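## Task

Take the yellow sponge that sits on the desk and place it on the lowest shelf of the bookcase. At the end, nothing may be inside the hatched zone in front of the door. The coffee table may be moved. Finish with the gripper released and the robot backed away from the sponge. The robot must not tip over or finish leaning, or the task fails.

## Robot and tools

ROBOT: a TidyBot++ base (0.54 m long, 0.50 m wide, 0.38 m tall) on four driven casters. It carries one seven-joint arm ending in a two-finger gripper. The shoulder sits 0.12 m ahead of the base centre and 0.68 m above the floor. There are two cameras. base_camera is fixed low on the front of the base and looks forward and down (644x364, pinhole). wrist_camera rides on the hand and looks along it (644x476, fisheye). The arm starts folded with the hand pointing down. In that pose the wrist reaches up to 0.08 m beyond the base front, and the elbow is up to 1.15 m high.

FRAMES: base frame origin is on the floor under the base centre, with x forward, y left and z up. hand_pose is reported in this frame, for the point between the finger pads. Its own z runs out along the fingers, and its y is the closing direction. base_odometry is measured from where the base began the scene. Heading grows to the left, in -3.142..3.142. base_tilt is in degrees, positive when leaning forward or right. Odometry counts wheel rotation, so slip shows up as motion, and it drifts over many moves.

execute_actions: 'actions' is a list holding one action or none. An empty list only reports state and images. An action may contain 'base', 'joints' and optionally 'speeds'. Its parts start at the same moment.
- base: exactly one key, each an offset from where the base last reported itself. translate_m is metres along x, forward positive, -2 to 2. strafe_m is metres sideways, left positive, -2 to 2. rotate_rad is radians turned in place, counter-clockwise (left) positive, -6.3 to 6.3.
- joints: absolute targets keyed by name, in radians except gripper_pos. joint_1_rad is unlimited, tolerance ±0.039; positive turns the arm clockwise seen from above, the reverse of heading. joint_2_rad (shoulder) -2.249..2.249, ±0.039. joint_3_rad is unlimited, ±0.039. joint_4_rad (elbow) -2.579..2.579, ±0.039. joint_5_rad is unlimited, ±0.056. joint_6_rad (wrist) -2.099..2.099, ±0.056. joint_7_rad is unlimited, ±0.056; with the hand down, 1.57 opens the fingers toward the robot's left and right. gripper_pos runs 0 (open, about 85 mm gap) to 1 (closed). The gap is roughly 85*(1-gripper_pos) mm. Unlimited joints rotate the short way round, so turn them in steps smaller than half a turn. Omitted joints may still be driving toward earlier targets.
- speeds: optional caps for this action only. translate_m and strafe_m take 0.05..0.5 m/s, and rotate_rad takes 0.1..1.57 rad/s. The maximum is the default. A base move needing over 8.667 s is rejected, as is any unknown key or out-of-range value.
- cameras: a list from base_camera, wrist_camera, all. Leaving it out, null or all gives both; [] gives none.

ARM GEOMETRY: upper arm 0.42 m, forearm 0.31 m, hand 0.31 m to the hand point. When joint_1_rad=0, joint_3_rad=3.14 and joint_5_rad=0, the arm stays in the base's x-z plane. Tilts from vertical (forward positive) are then: upper arm j2, forearm j2-j4, hand j2-j4-j6. Reach ahead of the shoulder is the sum of length*sin(tilt), and height above it the sum of length*cos(tilt). A downward hand reaches at most about 0.94 m high, and only near the base.

OTHER TOOLS: wait(seconds 0..10) commands nothing and returns state and images. zoom_image(camera, region=[x0,y0,x1,y1] pixels, at most 504x504) enlarges the latest full image from that camera. read_manual(section='licences') gives only licence text. finished_scene(scene=1 or 2) closes that scene for good and reports success. The robot holds its last command while you compose a reply.

RESULT LINES: base_status and joint_status report how each commanded motion ended. 'done' means reached; for the base it only means the wheels turned enough. 'off_target' means it stopped short and may still be pushing. After 'contact_stop' or 'time_out', the motion abandons its target and holds where it is. 'joint command not followed' with a 'cause:' line means the arm targets were held back, usually by self-collision; the gripper still acts. 'not_followed' marks withheld joints, which may be retried each action. on_its_own lists motion you did not command. motor_effort is percent of maximum, with the action's peak in brackets. A 'Motor temperatures' line lists each arm joint. MOTOR HOT appears from 60 °C. An OVER-TEMPERATURE FAULT near 75 °C makes the arm sag, and joints then read 'limit_stop_at_motor_heat'; resend their targets. 'ARM HIT' means the arm struck the base or itself, and nothing prevents arm-base contact. On a torque fault (joints 1-4 over 104.5 N m, joints 5-7 over 51.3), the arm and gripper freeze for 10 s and the rest of the call is skipped, but the base keeps going. A gripper at 1 reading 'done' holds nothing; 'off_target' means it is gripping something.

ACCURACY: friction leaves joints slightly short and the hand a cm or two off, more when stretched. To correct, send last command + (wanted - read) for every joint. Loads make the arm sag. While holding something, never command a joint to its current reading. Trust the cameras over hand_pose, and keep fingertips away from the floor. Closed fingertips reach about 20 mm beyond the hand point.

AVOID: driving while the arm is snagged on anything about 0.8 m or higher, which can tip the robot. Also avoid sideways force on a raised hand and pushing the base into obstacles, which keeps shoving until timeout. Drops, slams and hard collisions are also penalised. If the robot leans, retract the arm or back away. Faster robot motion is better.

Each tool is called as a command line: name --argument value for each argument, lists and objects as JSON in quotes; but a table of rows of numbers goes row by row, as --pt "numbers of a row", without its own name.

## Session

execute_actions --actions '[]'

Scene clock: 0.00 s.
Motor temperatures (°C, as the motors report them): [36 31 27 33 38 34 38]
base_odometry: x=+0.000 y=+0.000 heading=+0.000 (m, m, rad; odometry frame)
base_tilt: forward=+0.0 right=-0.1 (deg)
base_status: not commanded
joint_positions: joint_1_rad=-0.041 joint_2_rad=-0.393 joint_3_rad=+3.156 joint_4_rad=-2.538 joint_5_rad=+0.027 joint_6_rad=-0.896 joint_7_rad=+1.549 gripper_pos=+0.000
joint_status: not commanded
motor_effort: joint_1_rad=+2 joint_2_rad=+0 joint_3_rad=+0 joint_4_rad=+15 joint_5_rad=-1 joint_6_rad=+1 joint_7_rad=+0 (%)
hand_pose: x=+0.2536 y=-0.0008 z=+0.5902 quat_wxyz=(+0.007, +0.999, +0.011, +0.051) (m; base frame)
pictures: base_camera, wrist_camera
camera_calibration (this result's frames):
wrist_camera: T_world_to_cam=[[0.0463719, -0.996942, 0.0629046, -0.0577069], [-0.990929, -0.0538609, -0.12312, 0.385381], [0.126132, -0.0566247, -0.990396, 0.6849], [0, 0, 0, 1]] pos_world=[0.298174, 0.00200888, 0.729401]
Images, in order (width x height): base_camera 644x364, wrist_camera 644x476.

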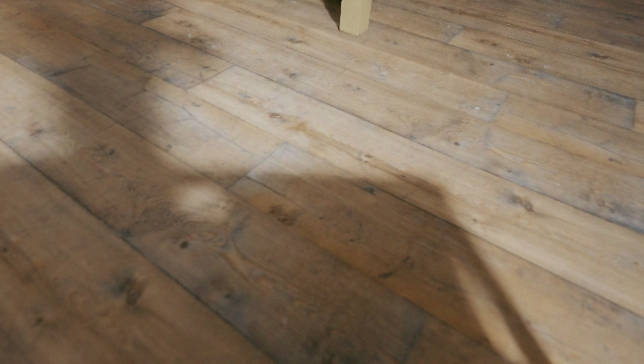

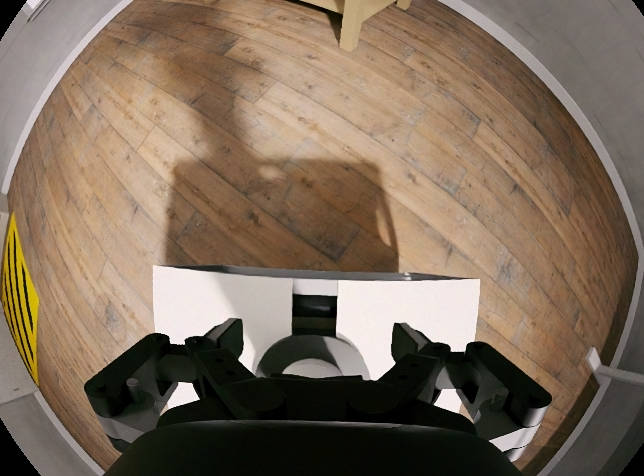

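execute_actions --actions '[{"base": {"rotate_rad": -2.18}, "joints": {"joint_1_rad": 0.0, "joint_2_rad": 0.2, "joint_3_rad": 3.14, "joint_4_rad": -1.2, "joint_5_rad": 0.0, "joint_6_rad": -0.6, "joint_7_rad": 1.57}}]'

Scene clock: 3.33 s.
Motor temperatures (°C, as the motors report them): [36 31 27 33 38 34 38]
base_odometry: x=+0.000 y=+0.000 heading=-2.180 (m, m, rad; odometry frame)
base_tilt: forward=+0.0 right=-0.2 (deg)
base_status: done
joint_positions: joint_1_rad=-0.003 joint_2_rad=+0.188 joint_3_rad=+3.151 joint_4_rad=-1.210 joint_5_rad=+0.026 joint_6_rad=-0.631 joint_7_rad=+1.550 gripper_pos=+0.000
joint_status: all done
motor_effort: joint_1_rad=+1(1) joint_2_rad=-29(30) joint_3_rad=+0(2) joint_4_rad=+23(24) joint_5_rad=+0(1) joint_6_rad=+9(7) joint_7_rad=+0(0) (%)
hand_pose: x=+0.7866 y=-0.0068 z=+1.0118 quat_wxyz=(+0.009, +0.849, -0.006, +0.528) (m; base frame)
pictures: base_camera, wrist_camera
camera_calibration (this result's frames):
wrist_camera: T_world_to_cam=[[-0.0467778, -0.997313, 0.0563722, -0.0350036], [-0.421874, -0.0314296, -0.90611, 1.30998], [0.905447, -0.0661677, -0.41927, -0.15606], [0, 0, 0, 1]] pos_world=[0.69231, -0.00406369, 1.12352]
Images, in order (width x height): base_camera 644x364, wrist_camera 644x476.

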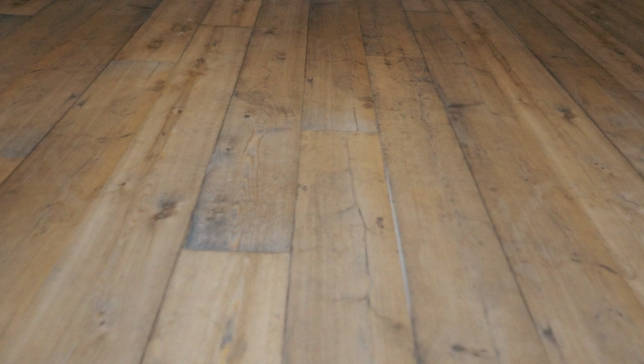

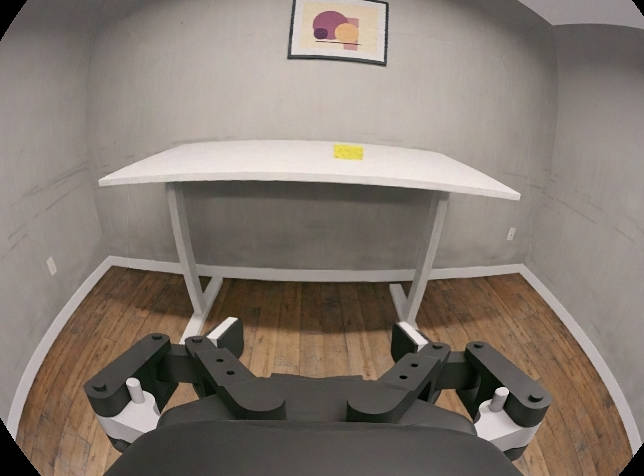

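zoom_image --camera "wrist_camera" --region '[80, 120, 540, 350]'

zoom_image --camera "wrist_camera" --region '[300, 125, 400, 195]'

Region (80, 120, 540, 350) of wrist_camera's 644x476 image, scaled by 1.096.

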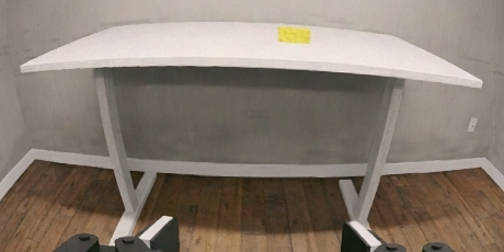

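Region (300, 125, 400, 195) of wrist_camera's 644x476 image, scaled by 5.040; it fills the top 353 rows of this view, and the rest is white.

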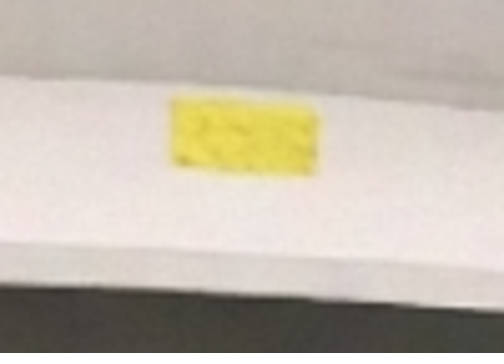

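execute_actions --actions '[{"base": {"translate_m": 0.95}, "joints": {"joint_1_rad": 0.15, "joint_2_rad": 0.1, "joint_3_rad": 3.13, "joint_4_rad": -0.9, "joint_5_rad": -0.02, "joint_6_rad": -1.5, "joint_7_rad": 1.59}}]'

Scene clock: 8.77 s.
Motor temperatures (°C, as the motors report them): [36 31 27 33 38 34 38]
base_odometry: x=-0.544 y=-0.779 heading=-2.180 (m, m, rad; odometry frame)
base_tilt: forward=+0.0 right=-0.1 (deg)
base_status: done
joint_positions: joint_1_rad=+0.136 joint_2_rad=+0.103 joint_3_rad=+3.148 joint_4_rad=-0.906 joint_5_rad=+0.006 joint_6_rad=-1.475 joint_7_rad=+1.570 gripper_pos=+0.000
joint_status: all done
motor_effort: joint_1_rad=+1(2) joint_2_rad=-22(30) joint_3_rad=+0(2) joint_4_rad=+19(25) joint_5_rad=+0(0) joint_6_rad=+6(9) joint_7_rad=+0(0) (%)
hand_pose: x=+0.6135 y=-0.0712 z=+1.0214 quat_wxyz=(+0.026, +0.944, -0.068, +0.322) (m; base frame)
pictures: base_camera, wrist_camera
camera_calibration (this result's frames):
wrist_camera: T_world_to_cam=[[-0.149096, -0.987005, 0.059924, -0.0480335], [-0.774034, 0.0787835, -0.628224, 1.18365], [0.615339, -0.140049, -0.775722, 0.537243], [0, 0, 0, 1]] pos_world=[0.578439, -0.0654214, 1.16323]
Images, in order (width x height): base_camera 644x364, wrist_camera 644x476.

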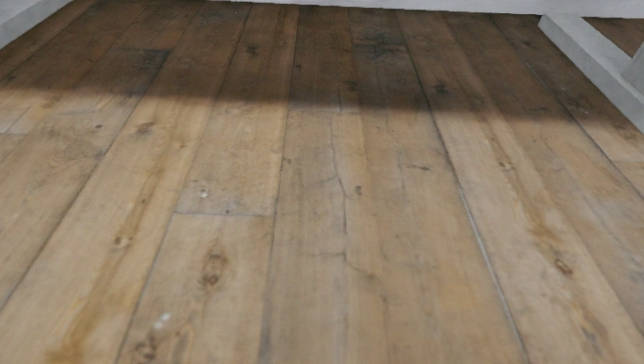

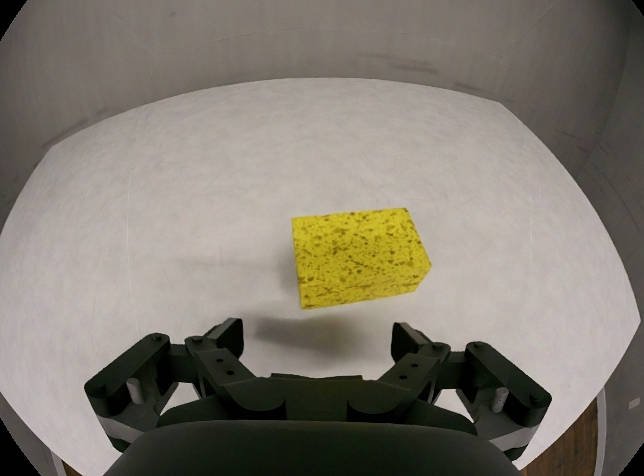

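zoom_image --camera "wrist_camera" --region '[270, 190, 450, 330]'

Region (270, 190, 450, 330) of wrist_camera's 644x476 image, scaled by 2.800.

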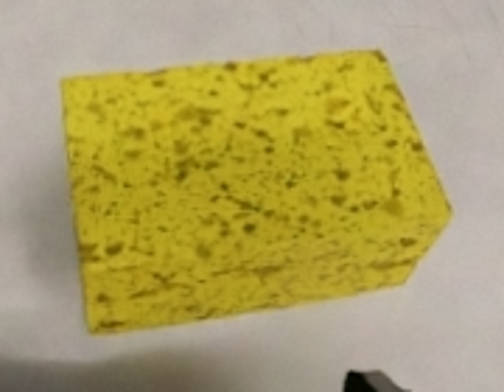

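execute_actions --actions '[{"base": {"strafe_m": 0.24}, "joints": {"joint_1_rad": -0.015, "joint_2_rad": 0.1, "joint_3_rad": 3.13, "joint_4_rad": -0.878, "joint_5_rad": 0.995, "joint_6_rad": -1.6, "joint_7_rad": 0.238}}]'

Scene clock: 13.70 s.
Motor temperatures (°C, as the motors report them): [36 31 27 33 38 34 38]
base_odometry: x=-0.348 y=-0.916 heading=-2.180 (m, m, rad; odometry frame)
base_tilt: forward=+0.0 right=-0.2 (deg)
base_status: done
joint_positions: joint_1_rad=-0.005 joint_2_rad=+0.101 joint_3_rad=+3.140 joint_4_rad=-0.888 joint_5_rad=+0.987 joint_6_rad=-1.567 joint_7_rad=+0.238 gripper_pos=+0.000
joint_status: all done
motor_effort: joint_1_rad=+1(1) joint_2_rad=-20(24) joint_3_rad=+1(1) joint_4_rad=+17(19) joint_5_rad=+6(6) joint_6_rad=+5(6) joint_7_rad=-1(0) (%)
hand_pose: x=+0.5212 y=-0.2561 z=+1.1298 quat_wxyz=(+0.199, +0.582, -0.626, +0.481) (m; base frame)
pictures: base_camera, wrist_camera
camera_calibration (this result's frames):
wrist_camera: T_world_to_cam=[[-0.938661, -0.116846, -0.32444, 0.817899], [0.22261, 0.513222, -0.828884, 1.01343], [0.263362, -0.850265, -0.45573, 0.292208], [0, 0, 0, 1]] pos_world=[0.465175, -0.17609, 1.23854]
Images, in order (width x height): base_camera 644x364, wrist_camera 644x476.

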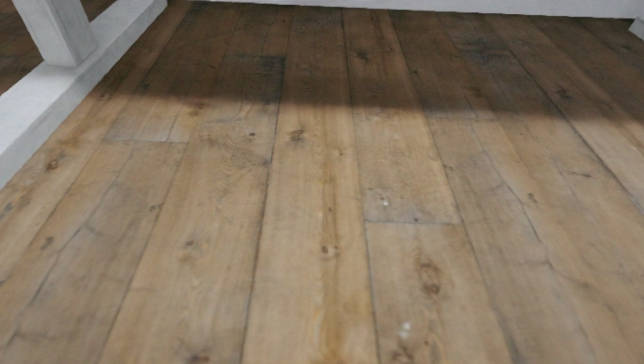

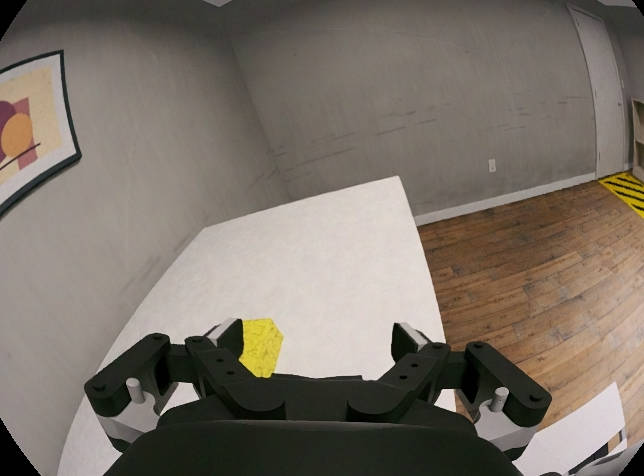

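execute_actions --actions '[{"base": {"translate_m": 0.11}, "joints": {"joint_1_rad": -0.005, "joint_2_rad": 0.395, "joint_3_rad": 3.14, "joint_4_rad": -0.878, "joint_5_rad": 0.975, "joint_6_rad": -1.745, "joint_7_rad": 0.265}}]'

Scene clock: 15.83 s.
Motor temperatures (°C, as the motors report them): [36 31 27 33 38 34 38]
base_odometry: x=-0.410 y=-1.007 heading=-2.180 (m, m, rad; odometry frame)
base_tilt: forward=+0.0 right=-0.2 (deg)
base_status: done
joint_positions: joint_1_rad=-0.005 joint_2_rad=+0.396 joint_3_rad=+3.140 joint_4_rad=-0.881 joint_5_rad=+0.989 joint_6_rad=-1.712 joint_7_rad=+0.245 gripper_pos=+0.000
joint_status: all done
motor_effort: joint_1_rad=+1(0) joint_2_rad=-31(41) joint_3_rad=+1(3) joint_4_rad=+17(20) joint_5_rad=+7(8) joint_6_rad=+2(5) joint_7_rad=+0(0) (%)
hand_pose: x=+0.5906 y=-0.2536 z=+0.9858 quat_wxyz=(+0.323, +0.631, -0.619, +0.339) (m; base frame)
pictures: base_camera, wrist_camera
camera_calibration (this result's frames):
wrist_camera: T_world_to_cam=[[-0.999242, -0.00449811, 0.0386791, 0.542953], [-0.0349314, 0.542491, -0.839335, 1.04711], [-0.0172076, -0.840049, -0.542237, 0.464027], [0, 0, 0, 1]] pos_world=[0.587103, -0.175802, 1.10949]
Images, in order (width x height): base_camera 644x364, wrist_camera 644x476.

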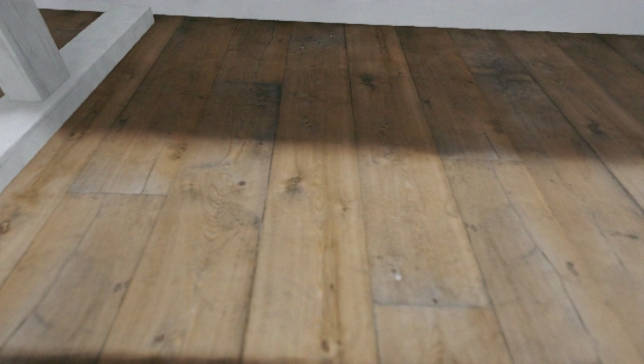

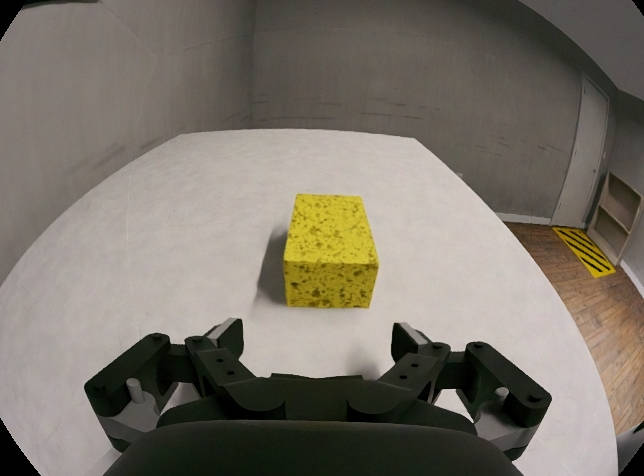

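zoom_image --camera "wrist_camera" --region '[220, 180, 420, 350]'

Region (220, 180, 420, 350) of wrist_camera's 644x476 image, scaled by 2.520; it fills the top 428 rows of this view, and the rest is white.

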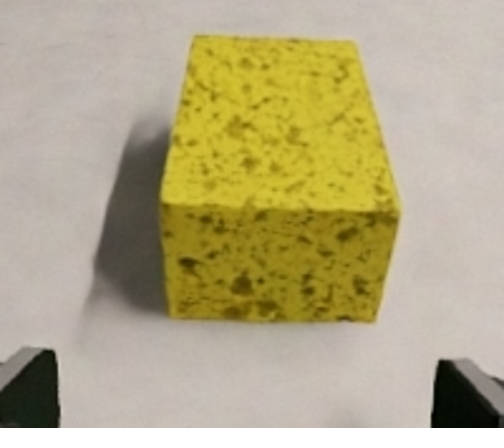

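execute_actions --actions '[{"base": {"strafe_m": -0.076}, "joints": {"joint_6_rad": -1.771}, "speeds": {"strafe_m": 0.15}}]' --cameras '["wrist_camera"]'

Scene clock: 17.87 s.
Motor temperatures (°C, as the motors report them): [36 31 27 33 38 34 38]
base_odometry: x=-0.473 y=-0.963 heading=-2.180 (m, m, rad; odometry frame)
base_tilt: forward=+0.0 right=-0.1 (deg)
base_status: done
joint_positions: joint_1_rad=-0.005 joint_2_rad=+0.396 joint_3_rad=+3.140 joint_4_rad=-0.881 joint_5_rad=+0.989 joint_6_rad=-1.741 joint_7_rad=+0.245 gripper_pos=+0.000
joint_status: all done
motor_effort: joint_1_rad=+1(4) joint_2_rad=-31(33) joint_3_rad=+1(3) joint_4_rad=+17(18) joint_5_rad=+7(8) joint_6_rad=+2(2) joint_7_rad=+0(0) (%)
hand_pose: x=+0.5819 y=-0.2525 z=+0.9840 quat_wxyz=(+0.329, +0.627, -0.625, +0.328) (m; base frame)
pictures: wrist_camera
camera_calibration (this result's frames):
wrist_camera: T_world_to_cam=[[-0.998354, 0.0180635, 0.0544389, 0.524003], [-0.0355998, 0.549035, -0.835041, 1.04252], [-0.0449726, -0.835604, -0.547488, 0.48631], [0, 0, 0, 1]] pos_world=[0.582124, -0.175485, 1.10827]
Images, in order (width x height): wrist_camera 644x476.

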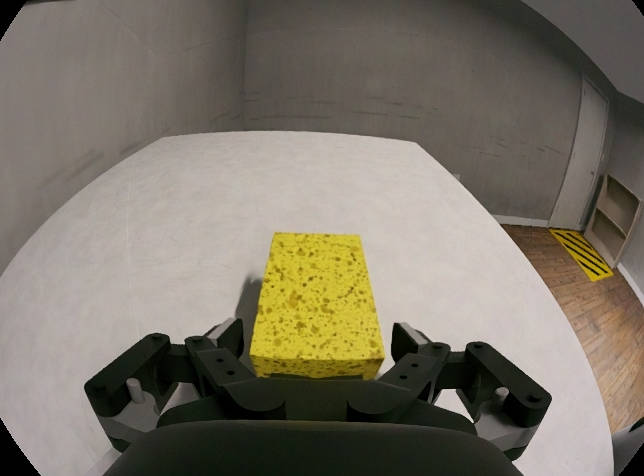

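Centred between the fingers. Closing the gripper.

execute_actions --actions '[{"joints": {"gripper_pos": 1.0}}]' --cameras '["wrist_camera"]'

Scene clock: 19.07 s.
Motor temperatures (°C, as the motors report them): [36 31 27 33 38 34 38]
base_odometry: x=-0.473 y=-0.963 heading=-2.180 (m, m, rad; odometry frame)
base_tilt: forward=+0.0 right=-0.1 (deg)
base_status: not commanded
joint_positions: joint_1_rad=-0.005 joint_2_rad=+0.393 joint_3_rad=+3.140 joint_4_rad=-0.879 joint_5_rad=+0.989 joint_6_rad=-1.741 joint_7_rad=+0.245 gripper_pos=+0.399
joint_status: gripper_pos off_target (ended at +0.399, target +1.000)
motor_effort: joint_1_rad=+1(4) joint_2_rad=-32(32) joint_3_rad=+2(2) joint_4_rad=+17(17) joint_5_rad=+6(7) joint_6_rad=+2(3) joint_7_rad=+0(0) (%)
hand_pose: x=+0.5813 y=-0.2525 z=+0.9858 quat_wxyz=(+0.328, +0.627, -0.626, +0.329) (m; base frame)
pictures: wrist_camera
camera_calibration (this result's frames):
wrist_camera: T_world_to_cam=[[-0.998602, 0.018051, 0.0496845, 0.528128], [-0.0316291, 0.549056, -0.835187, 1.04189], [-0.0423556, -0.835591, -0.547717, 0.486005], [0, 0, 0, 1]] pos_world=[0.580929, -0.175486, 1.11012]
Images, in order (width x height): wrist_camera 644x476.

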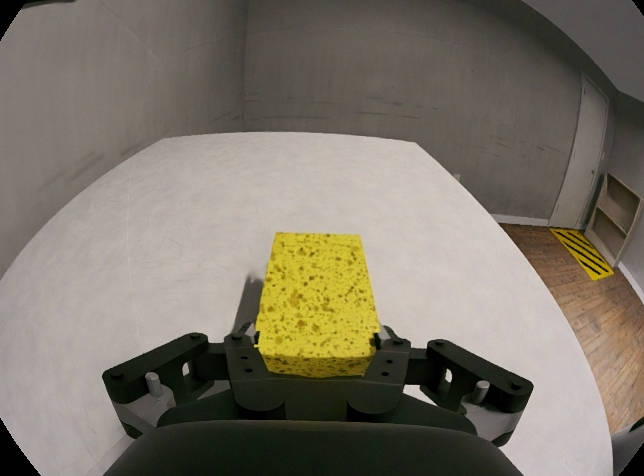

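zoom_image --camera "wrist_camera" --region '[530, 70, 644, 300]'

Region (530, 70, 644, 300) of wrist_camera's 644x476 image, scaled by 2.191; it fills the left 250 columns of this view, and the rest is white.

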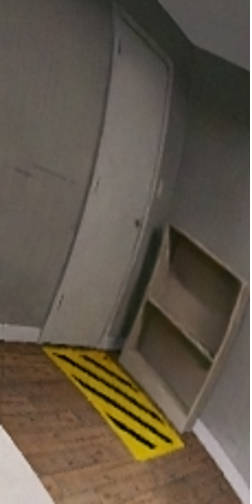

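execute_actions --actions '[{"base": {"rotate_rad": -2.69}, "joints": {"joint_1_rad": -0.6, "joint_2_rad": 0.05}}]'

Scene clock: 23.60 s.
Motor temperatures (°C, as the motors report them): [36 31 27 33 38 34 38]
base_odometry: x=-0.473 y=-0.963 heading=+1.413 (m, m, rad; odometry frame)
base_tilt: forward=+0.0 right=-0.2 (deg)
base_status: done
joint_positions: joint_1_rad=-0.586 joint_2_rad=+0.058 joint_3_rad=+3.140 joint_4_rad=-0.879 joint_5_rad=+0.989 joint_6_rad=-1.741 joint_7_rad=+0.245 gripper_pos=+0.399
joint_status: all done
motor_effort: joint_1_rad=+1(5) joint_2_rad=-18(35) joint_3_rad=+0(3) joint_4_rad=+16(18) joint_5_rad=+6(8) joint_6_rad=+4(5) joint_7_rad=+0(0) (%)
hand_pose: x=+0.5395 y=-0.0265 z=+1.1204 quat_wxyz=(+0.087, +0.732, -0.482, +0.473) (m; base frame)
pictures: base_camera, wrist_camera
camera_calibration (this result's frames):
wrist_camera: T_world_to_cam=[[-0.811951, -0.511642, -0.280995, 0.73136], [-0.0980708, 0.594108, -0.798384, 1.02472], [0.575429, -0.620691, -0.532564, 0.402156], [0, 0, 0, 1]] pos_world=[0.462911, 0.0150139, 1.2378]
Images, in order (width x height): base_camera 644x364, wrist_camera 644x476.

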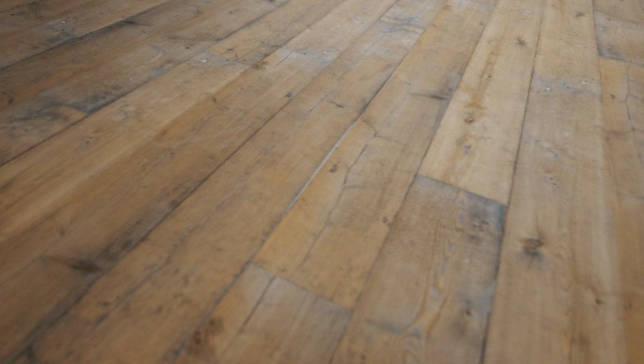

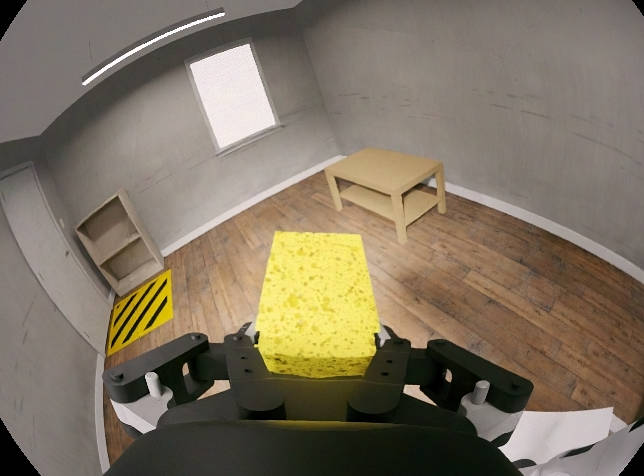

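execute_actions --actions '[{"base": {"translate_m": 2.0}, "joints": {"joint_1_rad": 0.012, "joint_2_rad": 1.2, "joint_3_rad": 3.14, "joint_4_rad": -1.232, "joint_5_rad": -0.015, "joint_6_rad": 0.735, "joint_7_rad": 1.58}}]'

Scene clock: 29.53 s.
Motor temperatures (°C, as the motors report them): [36 32 27 33 38 34 38]
base_odometry: x=-0.158 y=+1.012 heading=+1.413 (m, m, rad; odometry frame)
base_tilt: forward=+0.0 right=-0.1 (deg)
base_status: done
joint_positions: joint_1_rad=+0.011 joint_2_rad=+1.204 joint_3_rad=+3.140 joint_4_rad=-1.228 joint_5_rad=+0.007 joint_6_rad=+0.702 joint_7_rad=+1.563 gripper_pos=+0.399
joint_status: all done
motor_effort: joint_1_rad=+2(2) joint_2_rad=-53(57) joint_3_rad=+0(2) joint_4_rad=+17(23) joint_5_rad=+0(4) joint_6_rad=+10(11) joint_7_rad=-1(0) (%)
hand_pose: x=+1.0239 y=-0.0065 z=+0.5451 quat_wxyz=(+0.000, +0.761, -0.004, +0.649) (m; base frame)
pictures: base_camera, wrist_camera
camera_calibration (this result's frames):
wrist_camera: T_world_to_cam=[[-0.0462523, -0.998401, 0.0325112, 0.0152058], [-0.136027, -0.0259479, -0.990365, 0.740435], [0.989625, -0.0502291, -0.134609, -0.807815], [0, 0, 0, 1]] pos_world=[0.900856, -0.00618167, 0.624067]
Images, in order (width x height): base_camera 644x364, wrist_camera 644x476.

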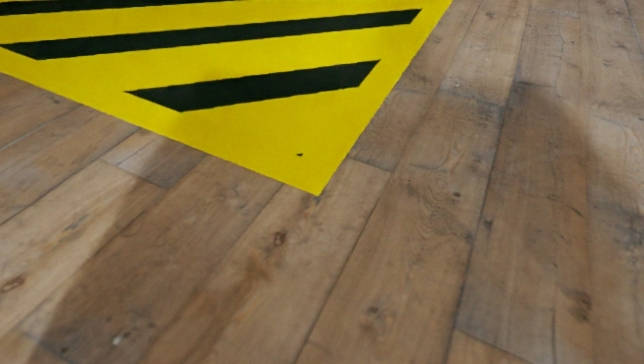

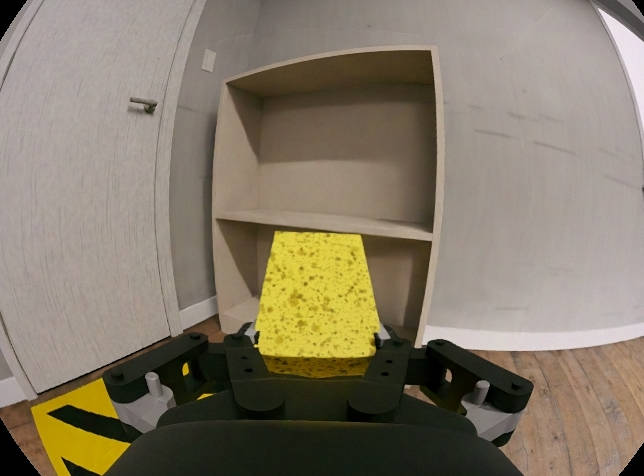

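execute_actions --actions '[]'

Scene clock: 30.00 s.
Motor temperatures (°C, as the motors report them): [36 32 27 33 38 34 38]
base_odometry: x=-0.158 y=+1.012 heading=+1.413 (m, m, rad; odometry frame)
base_tilt: forward=+0.0 right=-0.2 (deg)
base_status: done
joint_positions: joint_1_rad=+0.011 joint_2_rad=+1.204 joint_3_rad=+3.140 joint_4_rad=-1.228 joint_5_rad=+0.007 joint_6_rad=+0.702 joint_7_rad=+1.563 gripper_pos=+0.399
joint_status: all done
motor_effort: joint_1_rad=+1(2) joint_2_rad=-53(57) joint_3_rad=+0(2) joint_4_rad=+18(23) joint_5_rad=+0(4) joint_6_rad=+9(11) joint_7_rad=+0(0) (%)
hand_pose: x=+1.0239 y=-0.0065 z=+0.5451 quat_wxyz=(+0.000, +0.761, -0.004, +0.649) (m; base frame)
pictures: base_camera, wrist_camera
camera_calibration (this result's frames):
wrist_camera: T_world_to_cam=[[-0.0462521, -0.998401, 0.0325112, 0.0152058], [-0.136027, -0.025948, -0.990365, 0.740435], [0.989625, -0.0502289, -0.134609, -0.807815], [0, 0, 0, 1]] pos_world=[0.900856, -0.00618146, 0.624067]
Images, in order (width x height): base_camera 644x364, wrist_camera 644x476.

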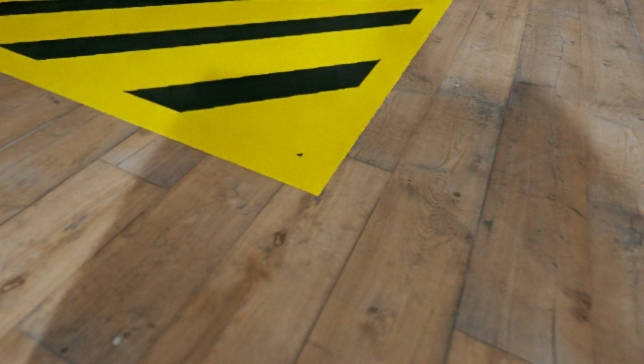

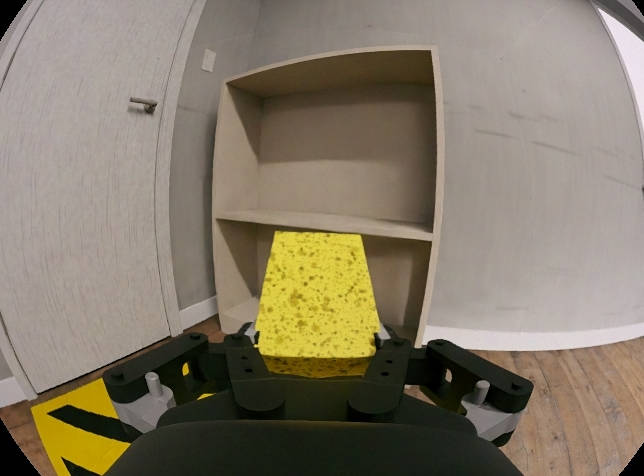

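execute_actions --actions '[{"base": {"translate_m": 0.55}, "joints": {"joint_1_rad": 0.0, "joint_2_rad": 1.65, "joint_3_rad": 3.14, "joint_4_rad": -1.232, "joint_5_rad": -0.01, "joint_6_rad": 0.72, "joint_7_rad": 1.575}}]'

Scene clock: 32.70 s.
Motor temperatures (°C, as the motors report them): [36 32 27 33 38 34 38]
base_odometry: x=-0.071 y=+1.555 heading=+1.412 (m, m, rad; odometry frame)
base_tilt: forward=+0.0 right=-0.1 (deg)
base_status: done
joint_positions: joint_1_rad=+0.011 joint_2_rad=+1.641 joint_3_rad=+3.140 joint_4_rad=-1.231 joint_5_rad=+0.007 joint_6_rad=+0.704 joint_7_rad=+1.563 gripper_pos=+0.399
joint_status: all done
motor_effort: joint_1_rad=+0(1) joint_2_rad=-47(55) joint_3_rad=-1(1) joint_4_rad=+9(19) joint_5_rad=+0(0) joint_6_rad=+8(11) joint_7_rad=+0(0) (%)
hand_pose: x=+0.8793 y=-0.0049 z=+0.1736 quat_wxyz=(-0.001, +0.884, -0.005, +0.467) (m; base frame)
pictures: base_camera, wrist_camera
camera_calibration (this result's frames):
wrist_camera: T_world_to_cam=[[-0.0290403, -0.998588, 0.0444912, 0.00494718], [-0.544651, -0.0215143, -0.838387, 0.685894], [0.83816, -0.0485792, -0.543257, -0.510532], [0, 0, 0, 1]] pos_world=[0.801624, -0.00510451, 0.297474]
Images, in order (width x height): base_camera 644x364, wrist_camera 644x476.

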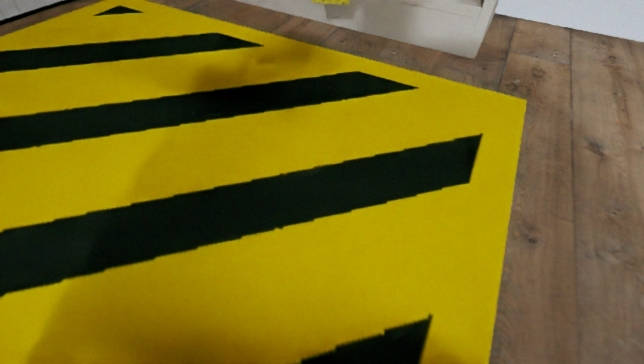

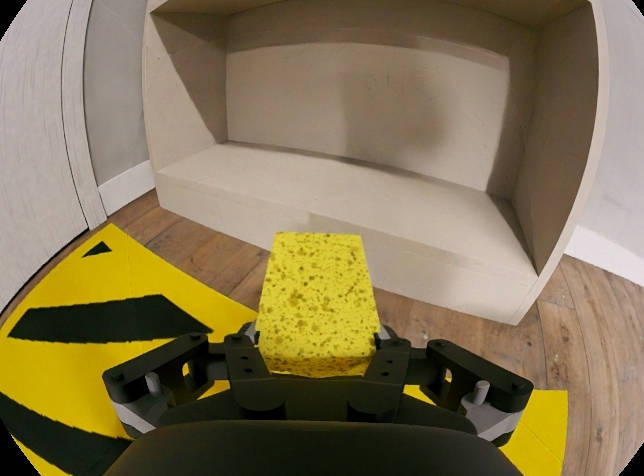

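zoom_image --camera "base_camera" --region '[200, 0, 540, 110]'

Region (200, 0, 540, 110) of base_camera's 644x364 image, scaled by 1.482; it fills the top 163 rows of this view, and the rest is white.

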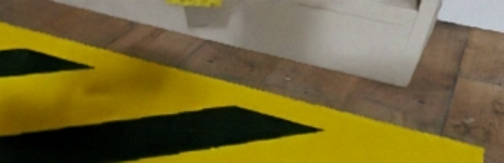

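execute_actions --actions '[{"base": {"translate_m": 0.32}, "speeds": {"translate_m": 0.35}}]'

Scene clock: 35.57 s.
Motor temperatures (°C, as the motors report them): [36 32 27 33 38 34 38]
base_odometry: x=-0.020 y=+1.871 heading=+1.412 (m, m, rad; odometry frame)
base_tilt: forward=+0.0 right=-0.1 (deg)
base_status: done
joint_positions: joint_1_rad=+0.011 joint_2_rad=+1.647 joint_3_rad=+3.140 joint_4_rad=-1.232 joint_5_rad=+0.007 joint_6_rad=+0.704 joint_7_rad=+1.563 gripper_pos=+0.399
joint_status: not commanded
motor_effort: joint_1_rad=+1(1) joint_2_rad=-48(49) joint_3_rad=-1(1) joint_4_rad=+9(11) joint_5_rad=+0(0) joint_6_rad=+8(9) joint_7_rad=+0(1) (%)
hand_pose: x=+0.8763 y=-0.0048 z=+0.1693 quat_wxyz=(-0.001, +0.885, -0.005, +0.465) (m; base frame)
pictures: base_camera, wrist_camera
camera_calibration (this result's frames):
wrist_camera: T_world_to_cam=[[-0.0287572, -0.998591, 0.0445969, 0.00483904], [-0.549541, -0.0214739, -0.835191, 0.684343], [0.834972, -0.0485256, -0.548149, -0.506792], [0, 0, 0, 1]] pos_world=[0.799371, -0.00506465, 0.293544]
Images, in order (width x height): base_camera 644x364, wrist_camera 644x476.

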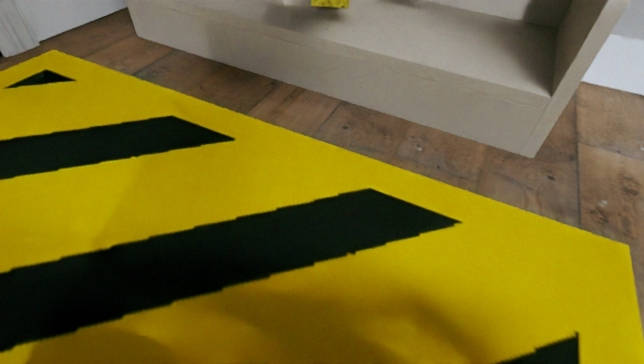

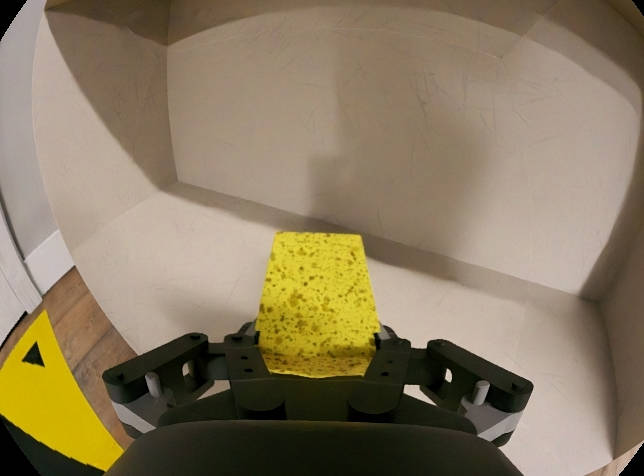

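zoom_image --camera "base_camera" --region '[250, 0, 410, 116]'

Region (250, 0, 410, 116) of base_camera's 644x364 image, scaled by 3.150; it fills the top 365 rows of this view, and the rest is white.

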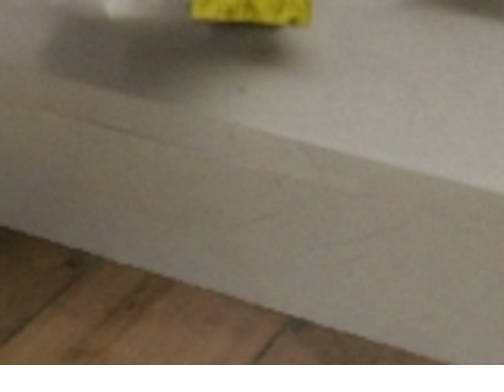

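execute_actions --actions '[{"joints": {"joint_2_rad": 1.688, "joint_4_rad": -1.19}}]'

zoom_image --camera "base_camera" --region '[270, 0, 390, 70]'

Scene clock: 36.87 s.
Motor temperatures (°C, as the motors report them): [36 32 27 33 38 34 38]
base_odometry: x=-0.020 y=+1.871 heading=+1.412 (m, m, rad; odometry frame)
base_tilt: forward=+0.0 right=-0.1 (deg)
base_status: not commanded
joint_positions: joint_1_rad=+0.011 joint_2_rad=+1.682 joint_3_rad=+3.140 joint_4_rad=-1.195 joint_5_rad=+0.007 joint_6_rad=+0.704 joint_7_rad=+1.563 gripper_pos=+0.399
joint_status: all done
motor_effort: joint_1_rad=+1(2) joint_2_rad=-47(48) joint_3_rad=-1(1) joint_4_rad=+9(10) joint_5_rad=+0(1) joint_6_rad=+8(9) joint_7_rad=+0(0) (%)
hand_pose: x=+0.8756 y=-0.0049 z=+0.1550 quat_wxyz=(-0.001, +0.885, -0.005, +0.465) (m; base frame)
pictures: base_camera, wrist_camera
camera_calibration (this result's frames):
wrist_camera: T_world_to_cam=[[-0.0288591, -0.998589, 0.0445775, 0.00553774], [-0.548459, -0.0214646, -0.835902, 0.671157], [0.835679, -0.0485723, -0.547066, -0.514771], [0, 0, 0, 1]] pos_world=[0.798445, -0.00506759, 0.279161]
Images, in order (width x height): base_camera 644x364, wrist_camera 644x476.

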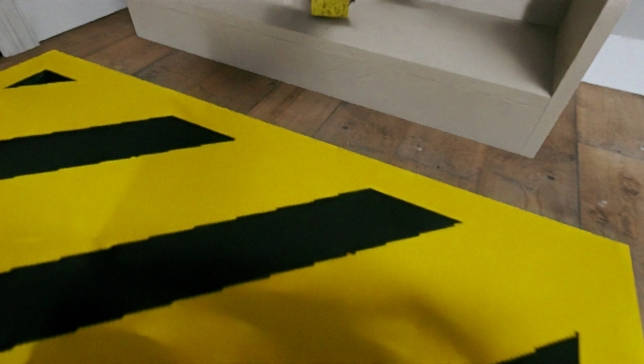

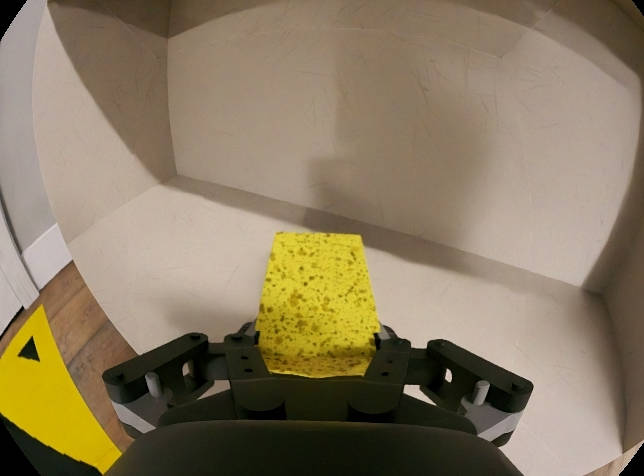

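Region (270, 0, 390, 70) of base_camera's 644x364 image, scaled by 4.200; it fills the top 294 rows of this view, and the rest is white.

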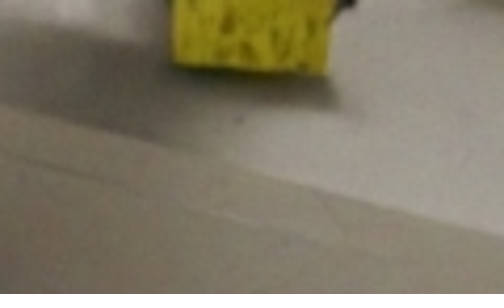

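execute_actions --actions '[{"joints": {"joint_2_rad": 1.728, "joint_4_rad": -1.15}}]'

zoom_image --camera "base_camera" --region '[270, 0, 390, 70]'

Scene clock: 37.87 s.
Motor temperatures (°C, as the motors report them): [36 32 27 33 38 34 38]
base_odometry: x=-0.020 y=+1.871 heading=+1.412 (m, m, rad; odometry frame)
base_tilt: forward=+0.0 right=-0.1 (deg)
base_status: not commanded
joint_positions: joint_1_rad=+0.011 joint_2_rad=+1.719 joint_3_rad=+3.140 joint_4_rad=-1.155 joint_5_rad=+0.007 joint_6_rad=+0.704 joint_7_rad=+1.563 gripper_pos=+0.399
joint_status: all done
motor_effort: joint_1_rad=+1(1) joint_2_rad=-46(49) joint_3_rad=-1(0) joint_4_rad=+9(10) joint_5_rad=+0(1) joint_6_rad=+7(8) joint_7_rad=+0(0) (%)
hand_pose: x=+0.8753 y=-0.0049 z=+0.1409 quat_wxyz=(-0.001, +0.884, -0.005, +0.467) (m; base frame)
pictures: base_camera, wrist_camera
camera_calibration (this result's frames):
wrist_camera: T_world_to_cam=[[-0.0290761, -0.998586, 0.0445137, 0.00633793], [-0.545299, -0.0214762, -0.837966, 0.656811], [0.837737, -0.0486381, -0.543903, -0.524478], [0, 0, 0, 1]] pos_world=[0.797717, -0.0050748, 0.264838]
Images, in order (width x height): base_camera 644x364, wrist_camera 644x476.

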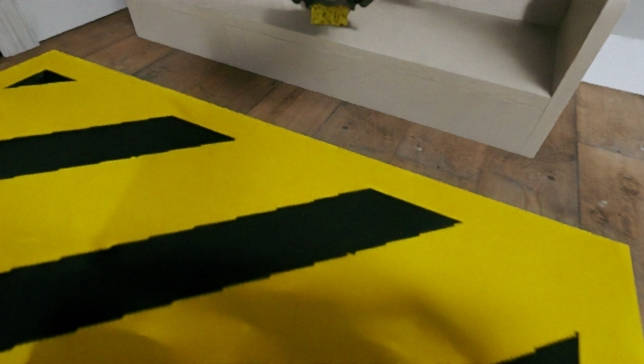

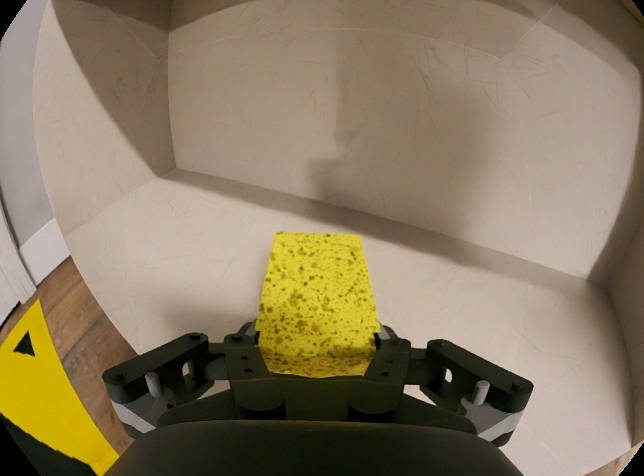

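Region (270, 0, 390, 70) of base_camera's 644x364 image, scaled by 4.200; it fills the top 294 rows of this view, and the rest is white.

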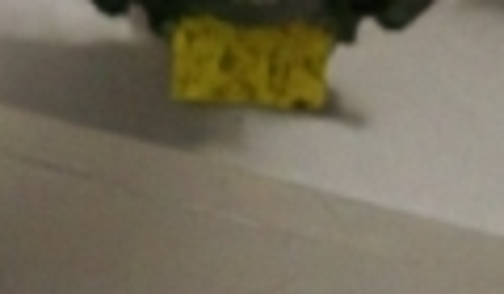

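execute_actions --actions '[{"base": {"translate_m": 0.05}, "joints": {"joint_2_rad": 1.724}, "speeds": {"translate_m": 0.2}}]'

zoom_image --camera "base_camera" --region '[270, 0, 390, 70]'

Scene clock: 39.17 s.
Motor temperatures (°C, as the motors report them): [36 32 27 33 38 34 38]
base_odometry: x=-0.012 y=+1.921 heading=+1.411 (m, m, rad; odometry frame)
base_tilt: forward=+0.0 right=-0.2 (deg)
base_status: done
joint_positions: joint_1_rad=+0.011 joint_2_rad=+1.719 joint_3_rad=+3.140 joint_4_rad=-1.151 joint_5_rad=+0.007 joint_6_rad=+0.704 joint_7_rad=+1.563 gripper_pos=+0.399
joint_status: all done
motor_effort: joint_1_rad=+1(0) joint_2_rad=-47(48) joint_3_rad=-1(1) joint_4_rad=+9(10) joint_5_rad=-1(0) joint_6_rad=+7(8) joint_7_rad=-1(0) (%)
hand_pose: x=+0.8769 y=-0.0049 z=+0.1419 quat_wxyz=(-0.001, +0.884, -0.005, +0.468) (m; base frame)
pictures: base_camera, wrist_camera
camera_calibration (this result's frames):
wrist_camera: T_world_to_cam=[[-0.0292236, -0.998584, 0.0444533, 0.00646394], [-0.542508, -0.0215072, -0.839775, 0.656269], [0.839542, -0.0486575, -0.541112, -0.52725], [0, 0, 0, 1]] pos_world=[0.798869, -0.0050854, 0.26553]
Images, in order (width x height): base_camera 644x364, wrist_camera 644x476.

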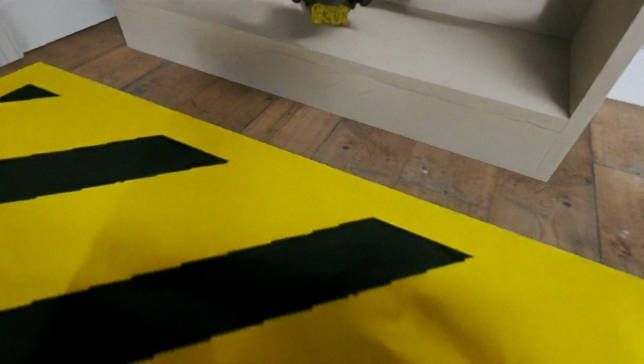

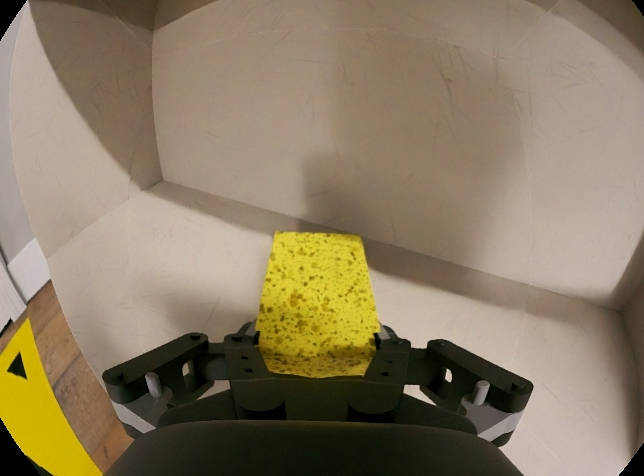

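Region (270, 0, 390, 70) of base_camera's 644x364 image, scaled by 4.200; it fills the top 294 rows of this view, and the rest is white.

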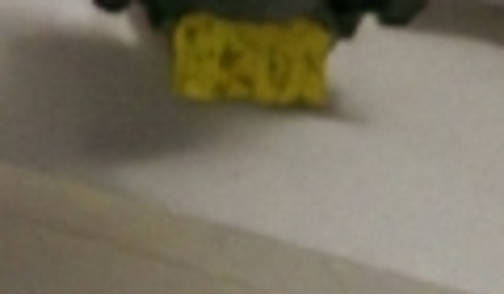

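execute_actions --actions '[{"joints": {"joint_2_rad": 1.734}}]' --cameras '["base_camera"]'

zoom_image --camera "base_camera" --region '[270, 0, 390, 70]'

Scene clock: 39.80 s.
Motor temperatures (°C, as the motors report them): [36 32 27 33 38 34 38]
base_odometry: x=-0.012 y=+1.921 heading=+1.411 (m, m, rad; odometry frame)
base_tilt: forward=+0.0 right=-0.2 (deg)
base_status: not commanded
joint_positions: joint_1_rad=+0.011 joint_2_rad=+1.722 joint_3_rad=+3.140 joint_4_rad=-1.151 joint_5_rad=+0.007 joint_6_rad=+0.704 joint_7_rad=+1.563 gripper_pos=+0.399
joint_status: all done
motor_effort: joint_1_rad=+1(1) joint_2_rad=-46(47) joint_3_rad=-1(0) joint_4_rad=+8(9) joint_5_rad=+0(0) joint_6_rad=+7(8) joint_7_rad=+0(0) (%)
hand_pose: x=+0.8758 y=-0.0049 z=+0.1403 quat_wxyz=(-0.001, +0.884, -0.005, +0.467) (m; base frame)
pictures: base_camera
Images, in order (width x height): base_camera 644x364.

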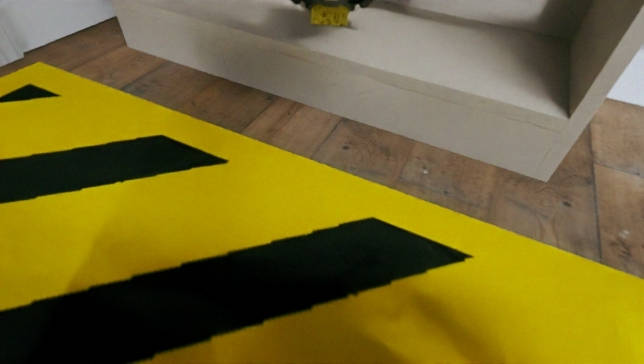

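Region (270, 0, 390, 70) of base_camera's 644x364 image, scaled by 4.200; it fills the top 294 rows of this view, and the rest is white.

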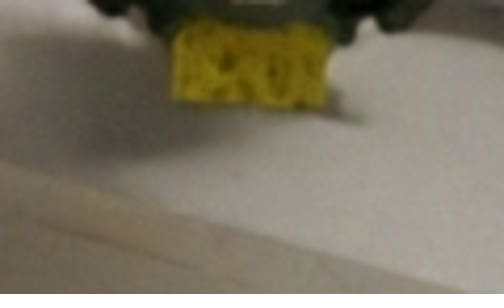

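execute_actions --actions '[{"joints": {"gripper_pos": 0.0, "joint_2_rad": 1.724}}]'

Scene clock: 41.03 s.
Motor temperatures (°C, as the motors report them): [36 32 27 33 38 34 38]
base_odometry: x=-0.012 y=+1.921 heading=+1.411 (m, m, rad; odometry frame)
base_tilt: forward=+0.0 right=-0.2 (deg)
base_status: not commanded
joint_positions: joint_1_rad=+0.011 joint_2_rad=+1.721 joint_3_rad=+3.140 joint_4_rad=-1.151 joint_5_rad=+0.007 joint_6_rad=+0.704 joint_7_rad=+1.563 gripper_pos=+0.000
joint_status: all done
motor_effort: joint_1_rad=+1(2) joint_2_rad=-47(48) joint_3_rad=+0(1) joint_4_rad=+9(9) joint_5_rad=+0(0) joint_6_rad=+8(8) joint_7_rad=+0(0) (%)
hand_pose: x=+0.8761 y=-0.0049 z=+0.1407 quat_wxyz=(-0.001, +0.884, -0.005, +0.468) (m; base frame)
pictures: base_camera, wrist_camera
camera_calibration (this result's frames):
wrist_camera: T_world_to_cam=[[-0.0291602, -0.998585, 0.0444797, 0.00644106], [-0.543709, -0.0214942, -0.838999, 0.655826], [0.838767, -0.0486494, -0.542313, -0.526364], [0, 0, 0, 1]] pos_world=[0.798264, -0.00507892, 0.264497]
Images, in order (width x height): base_camera 644x364, wrist_camera 644x476.

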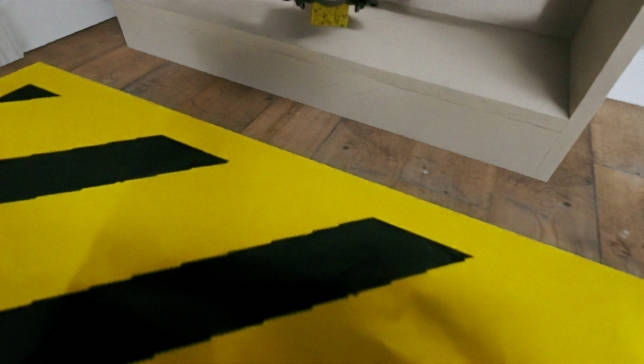

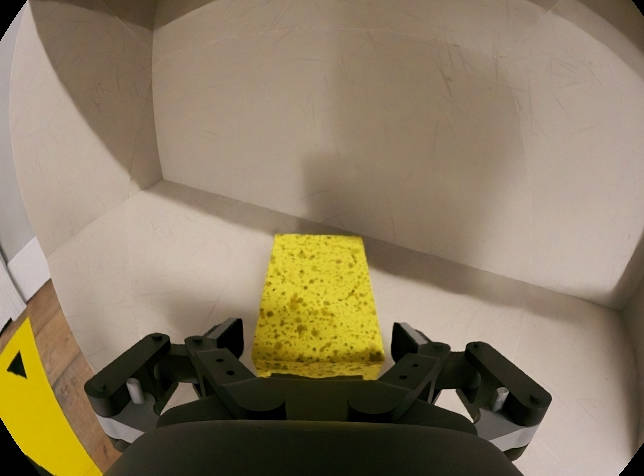

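execute_actions --actions '[{"base": {"translate_m": -0.26}}]'

Scene clock: 43.77 s.
Motor temperatures (°C, as the motors report them): [36 32 27 33 38 34 38]
base_odometry: x=-0.053 y=+1.664 heading=+1.410 (m, m, rad; odometry frame)
base_tilt: forward=+0.0 right=-0.2 (deg)
base_status: done
joint_positions: joint_1_rad=+0.009 joint_2_rad=+1.726 joint_3_rad=+3.140 joint_4_rad=-1.152 joint_5_rad=+0.007 joint_6_rad=+0.704 joint_7_rad=+1.563 gripper_pos=+0.000
joint_status: not commanded
motor_effort: joint_1_rad=+1(4) joint_2_rad=-47(49) joint_3_rad=+0(2) joint_4_rad=+9(11) joint_5_rad=+0(1) joint_6_rad=+7(8) joint_7_rad=+0(0) (%)
hand_pose: x=+0.8729 y=-0.0036 z=+0.1365 quat_wxyz=(-0.001, +0.885, -0.005, +0.465) (m; base frame)
pictures: base_camera, wrist_camera
camera_calibration (this result's frames):
wrist_camera: T_world_to_cam=[[-0.0272156, -0.998635, 0.0445879, 0.00612579], [-0.548639, -0.0223638, -0.83576, 0.654421], [0.835616, -0.0472084, -0.547282, -0.522504], [0, 0, 0, 1]] pos_world=[0.795821, -0.00391385, 0.260709]
Images, in order (width x height): base_camera 644x364, wrist_camera 644x476.

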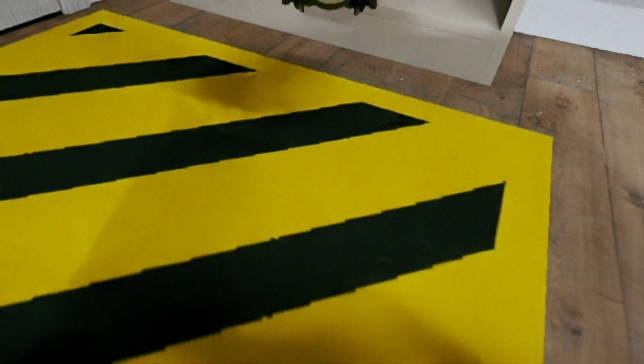

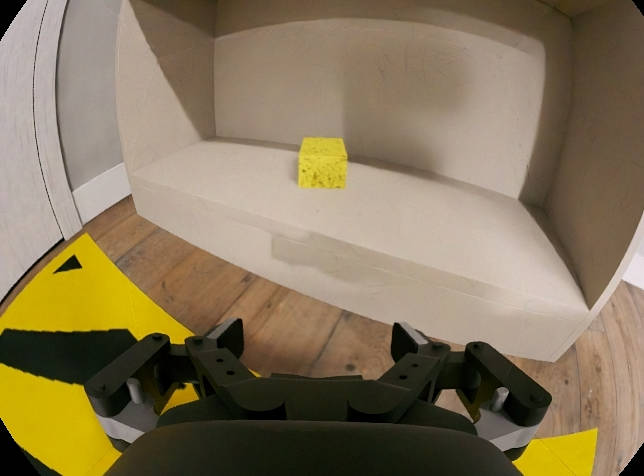

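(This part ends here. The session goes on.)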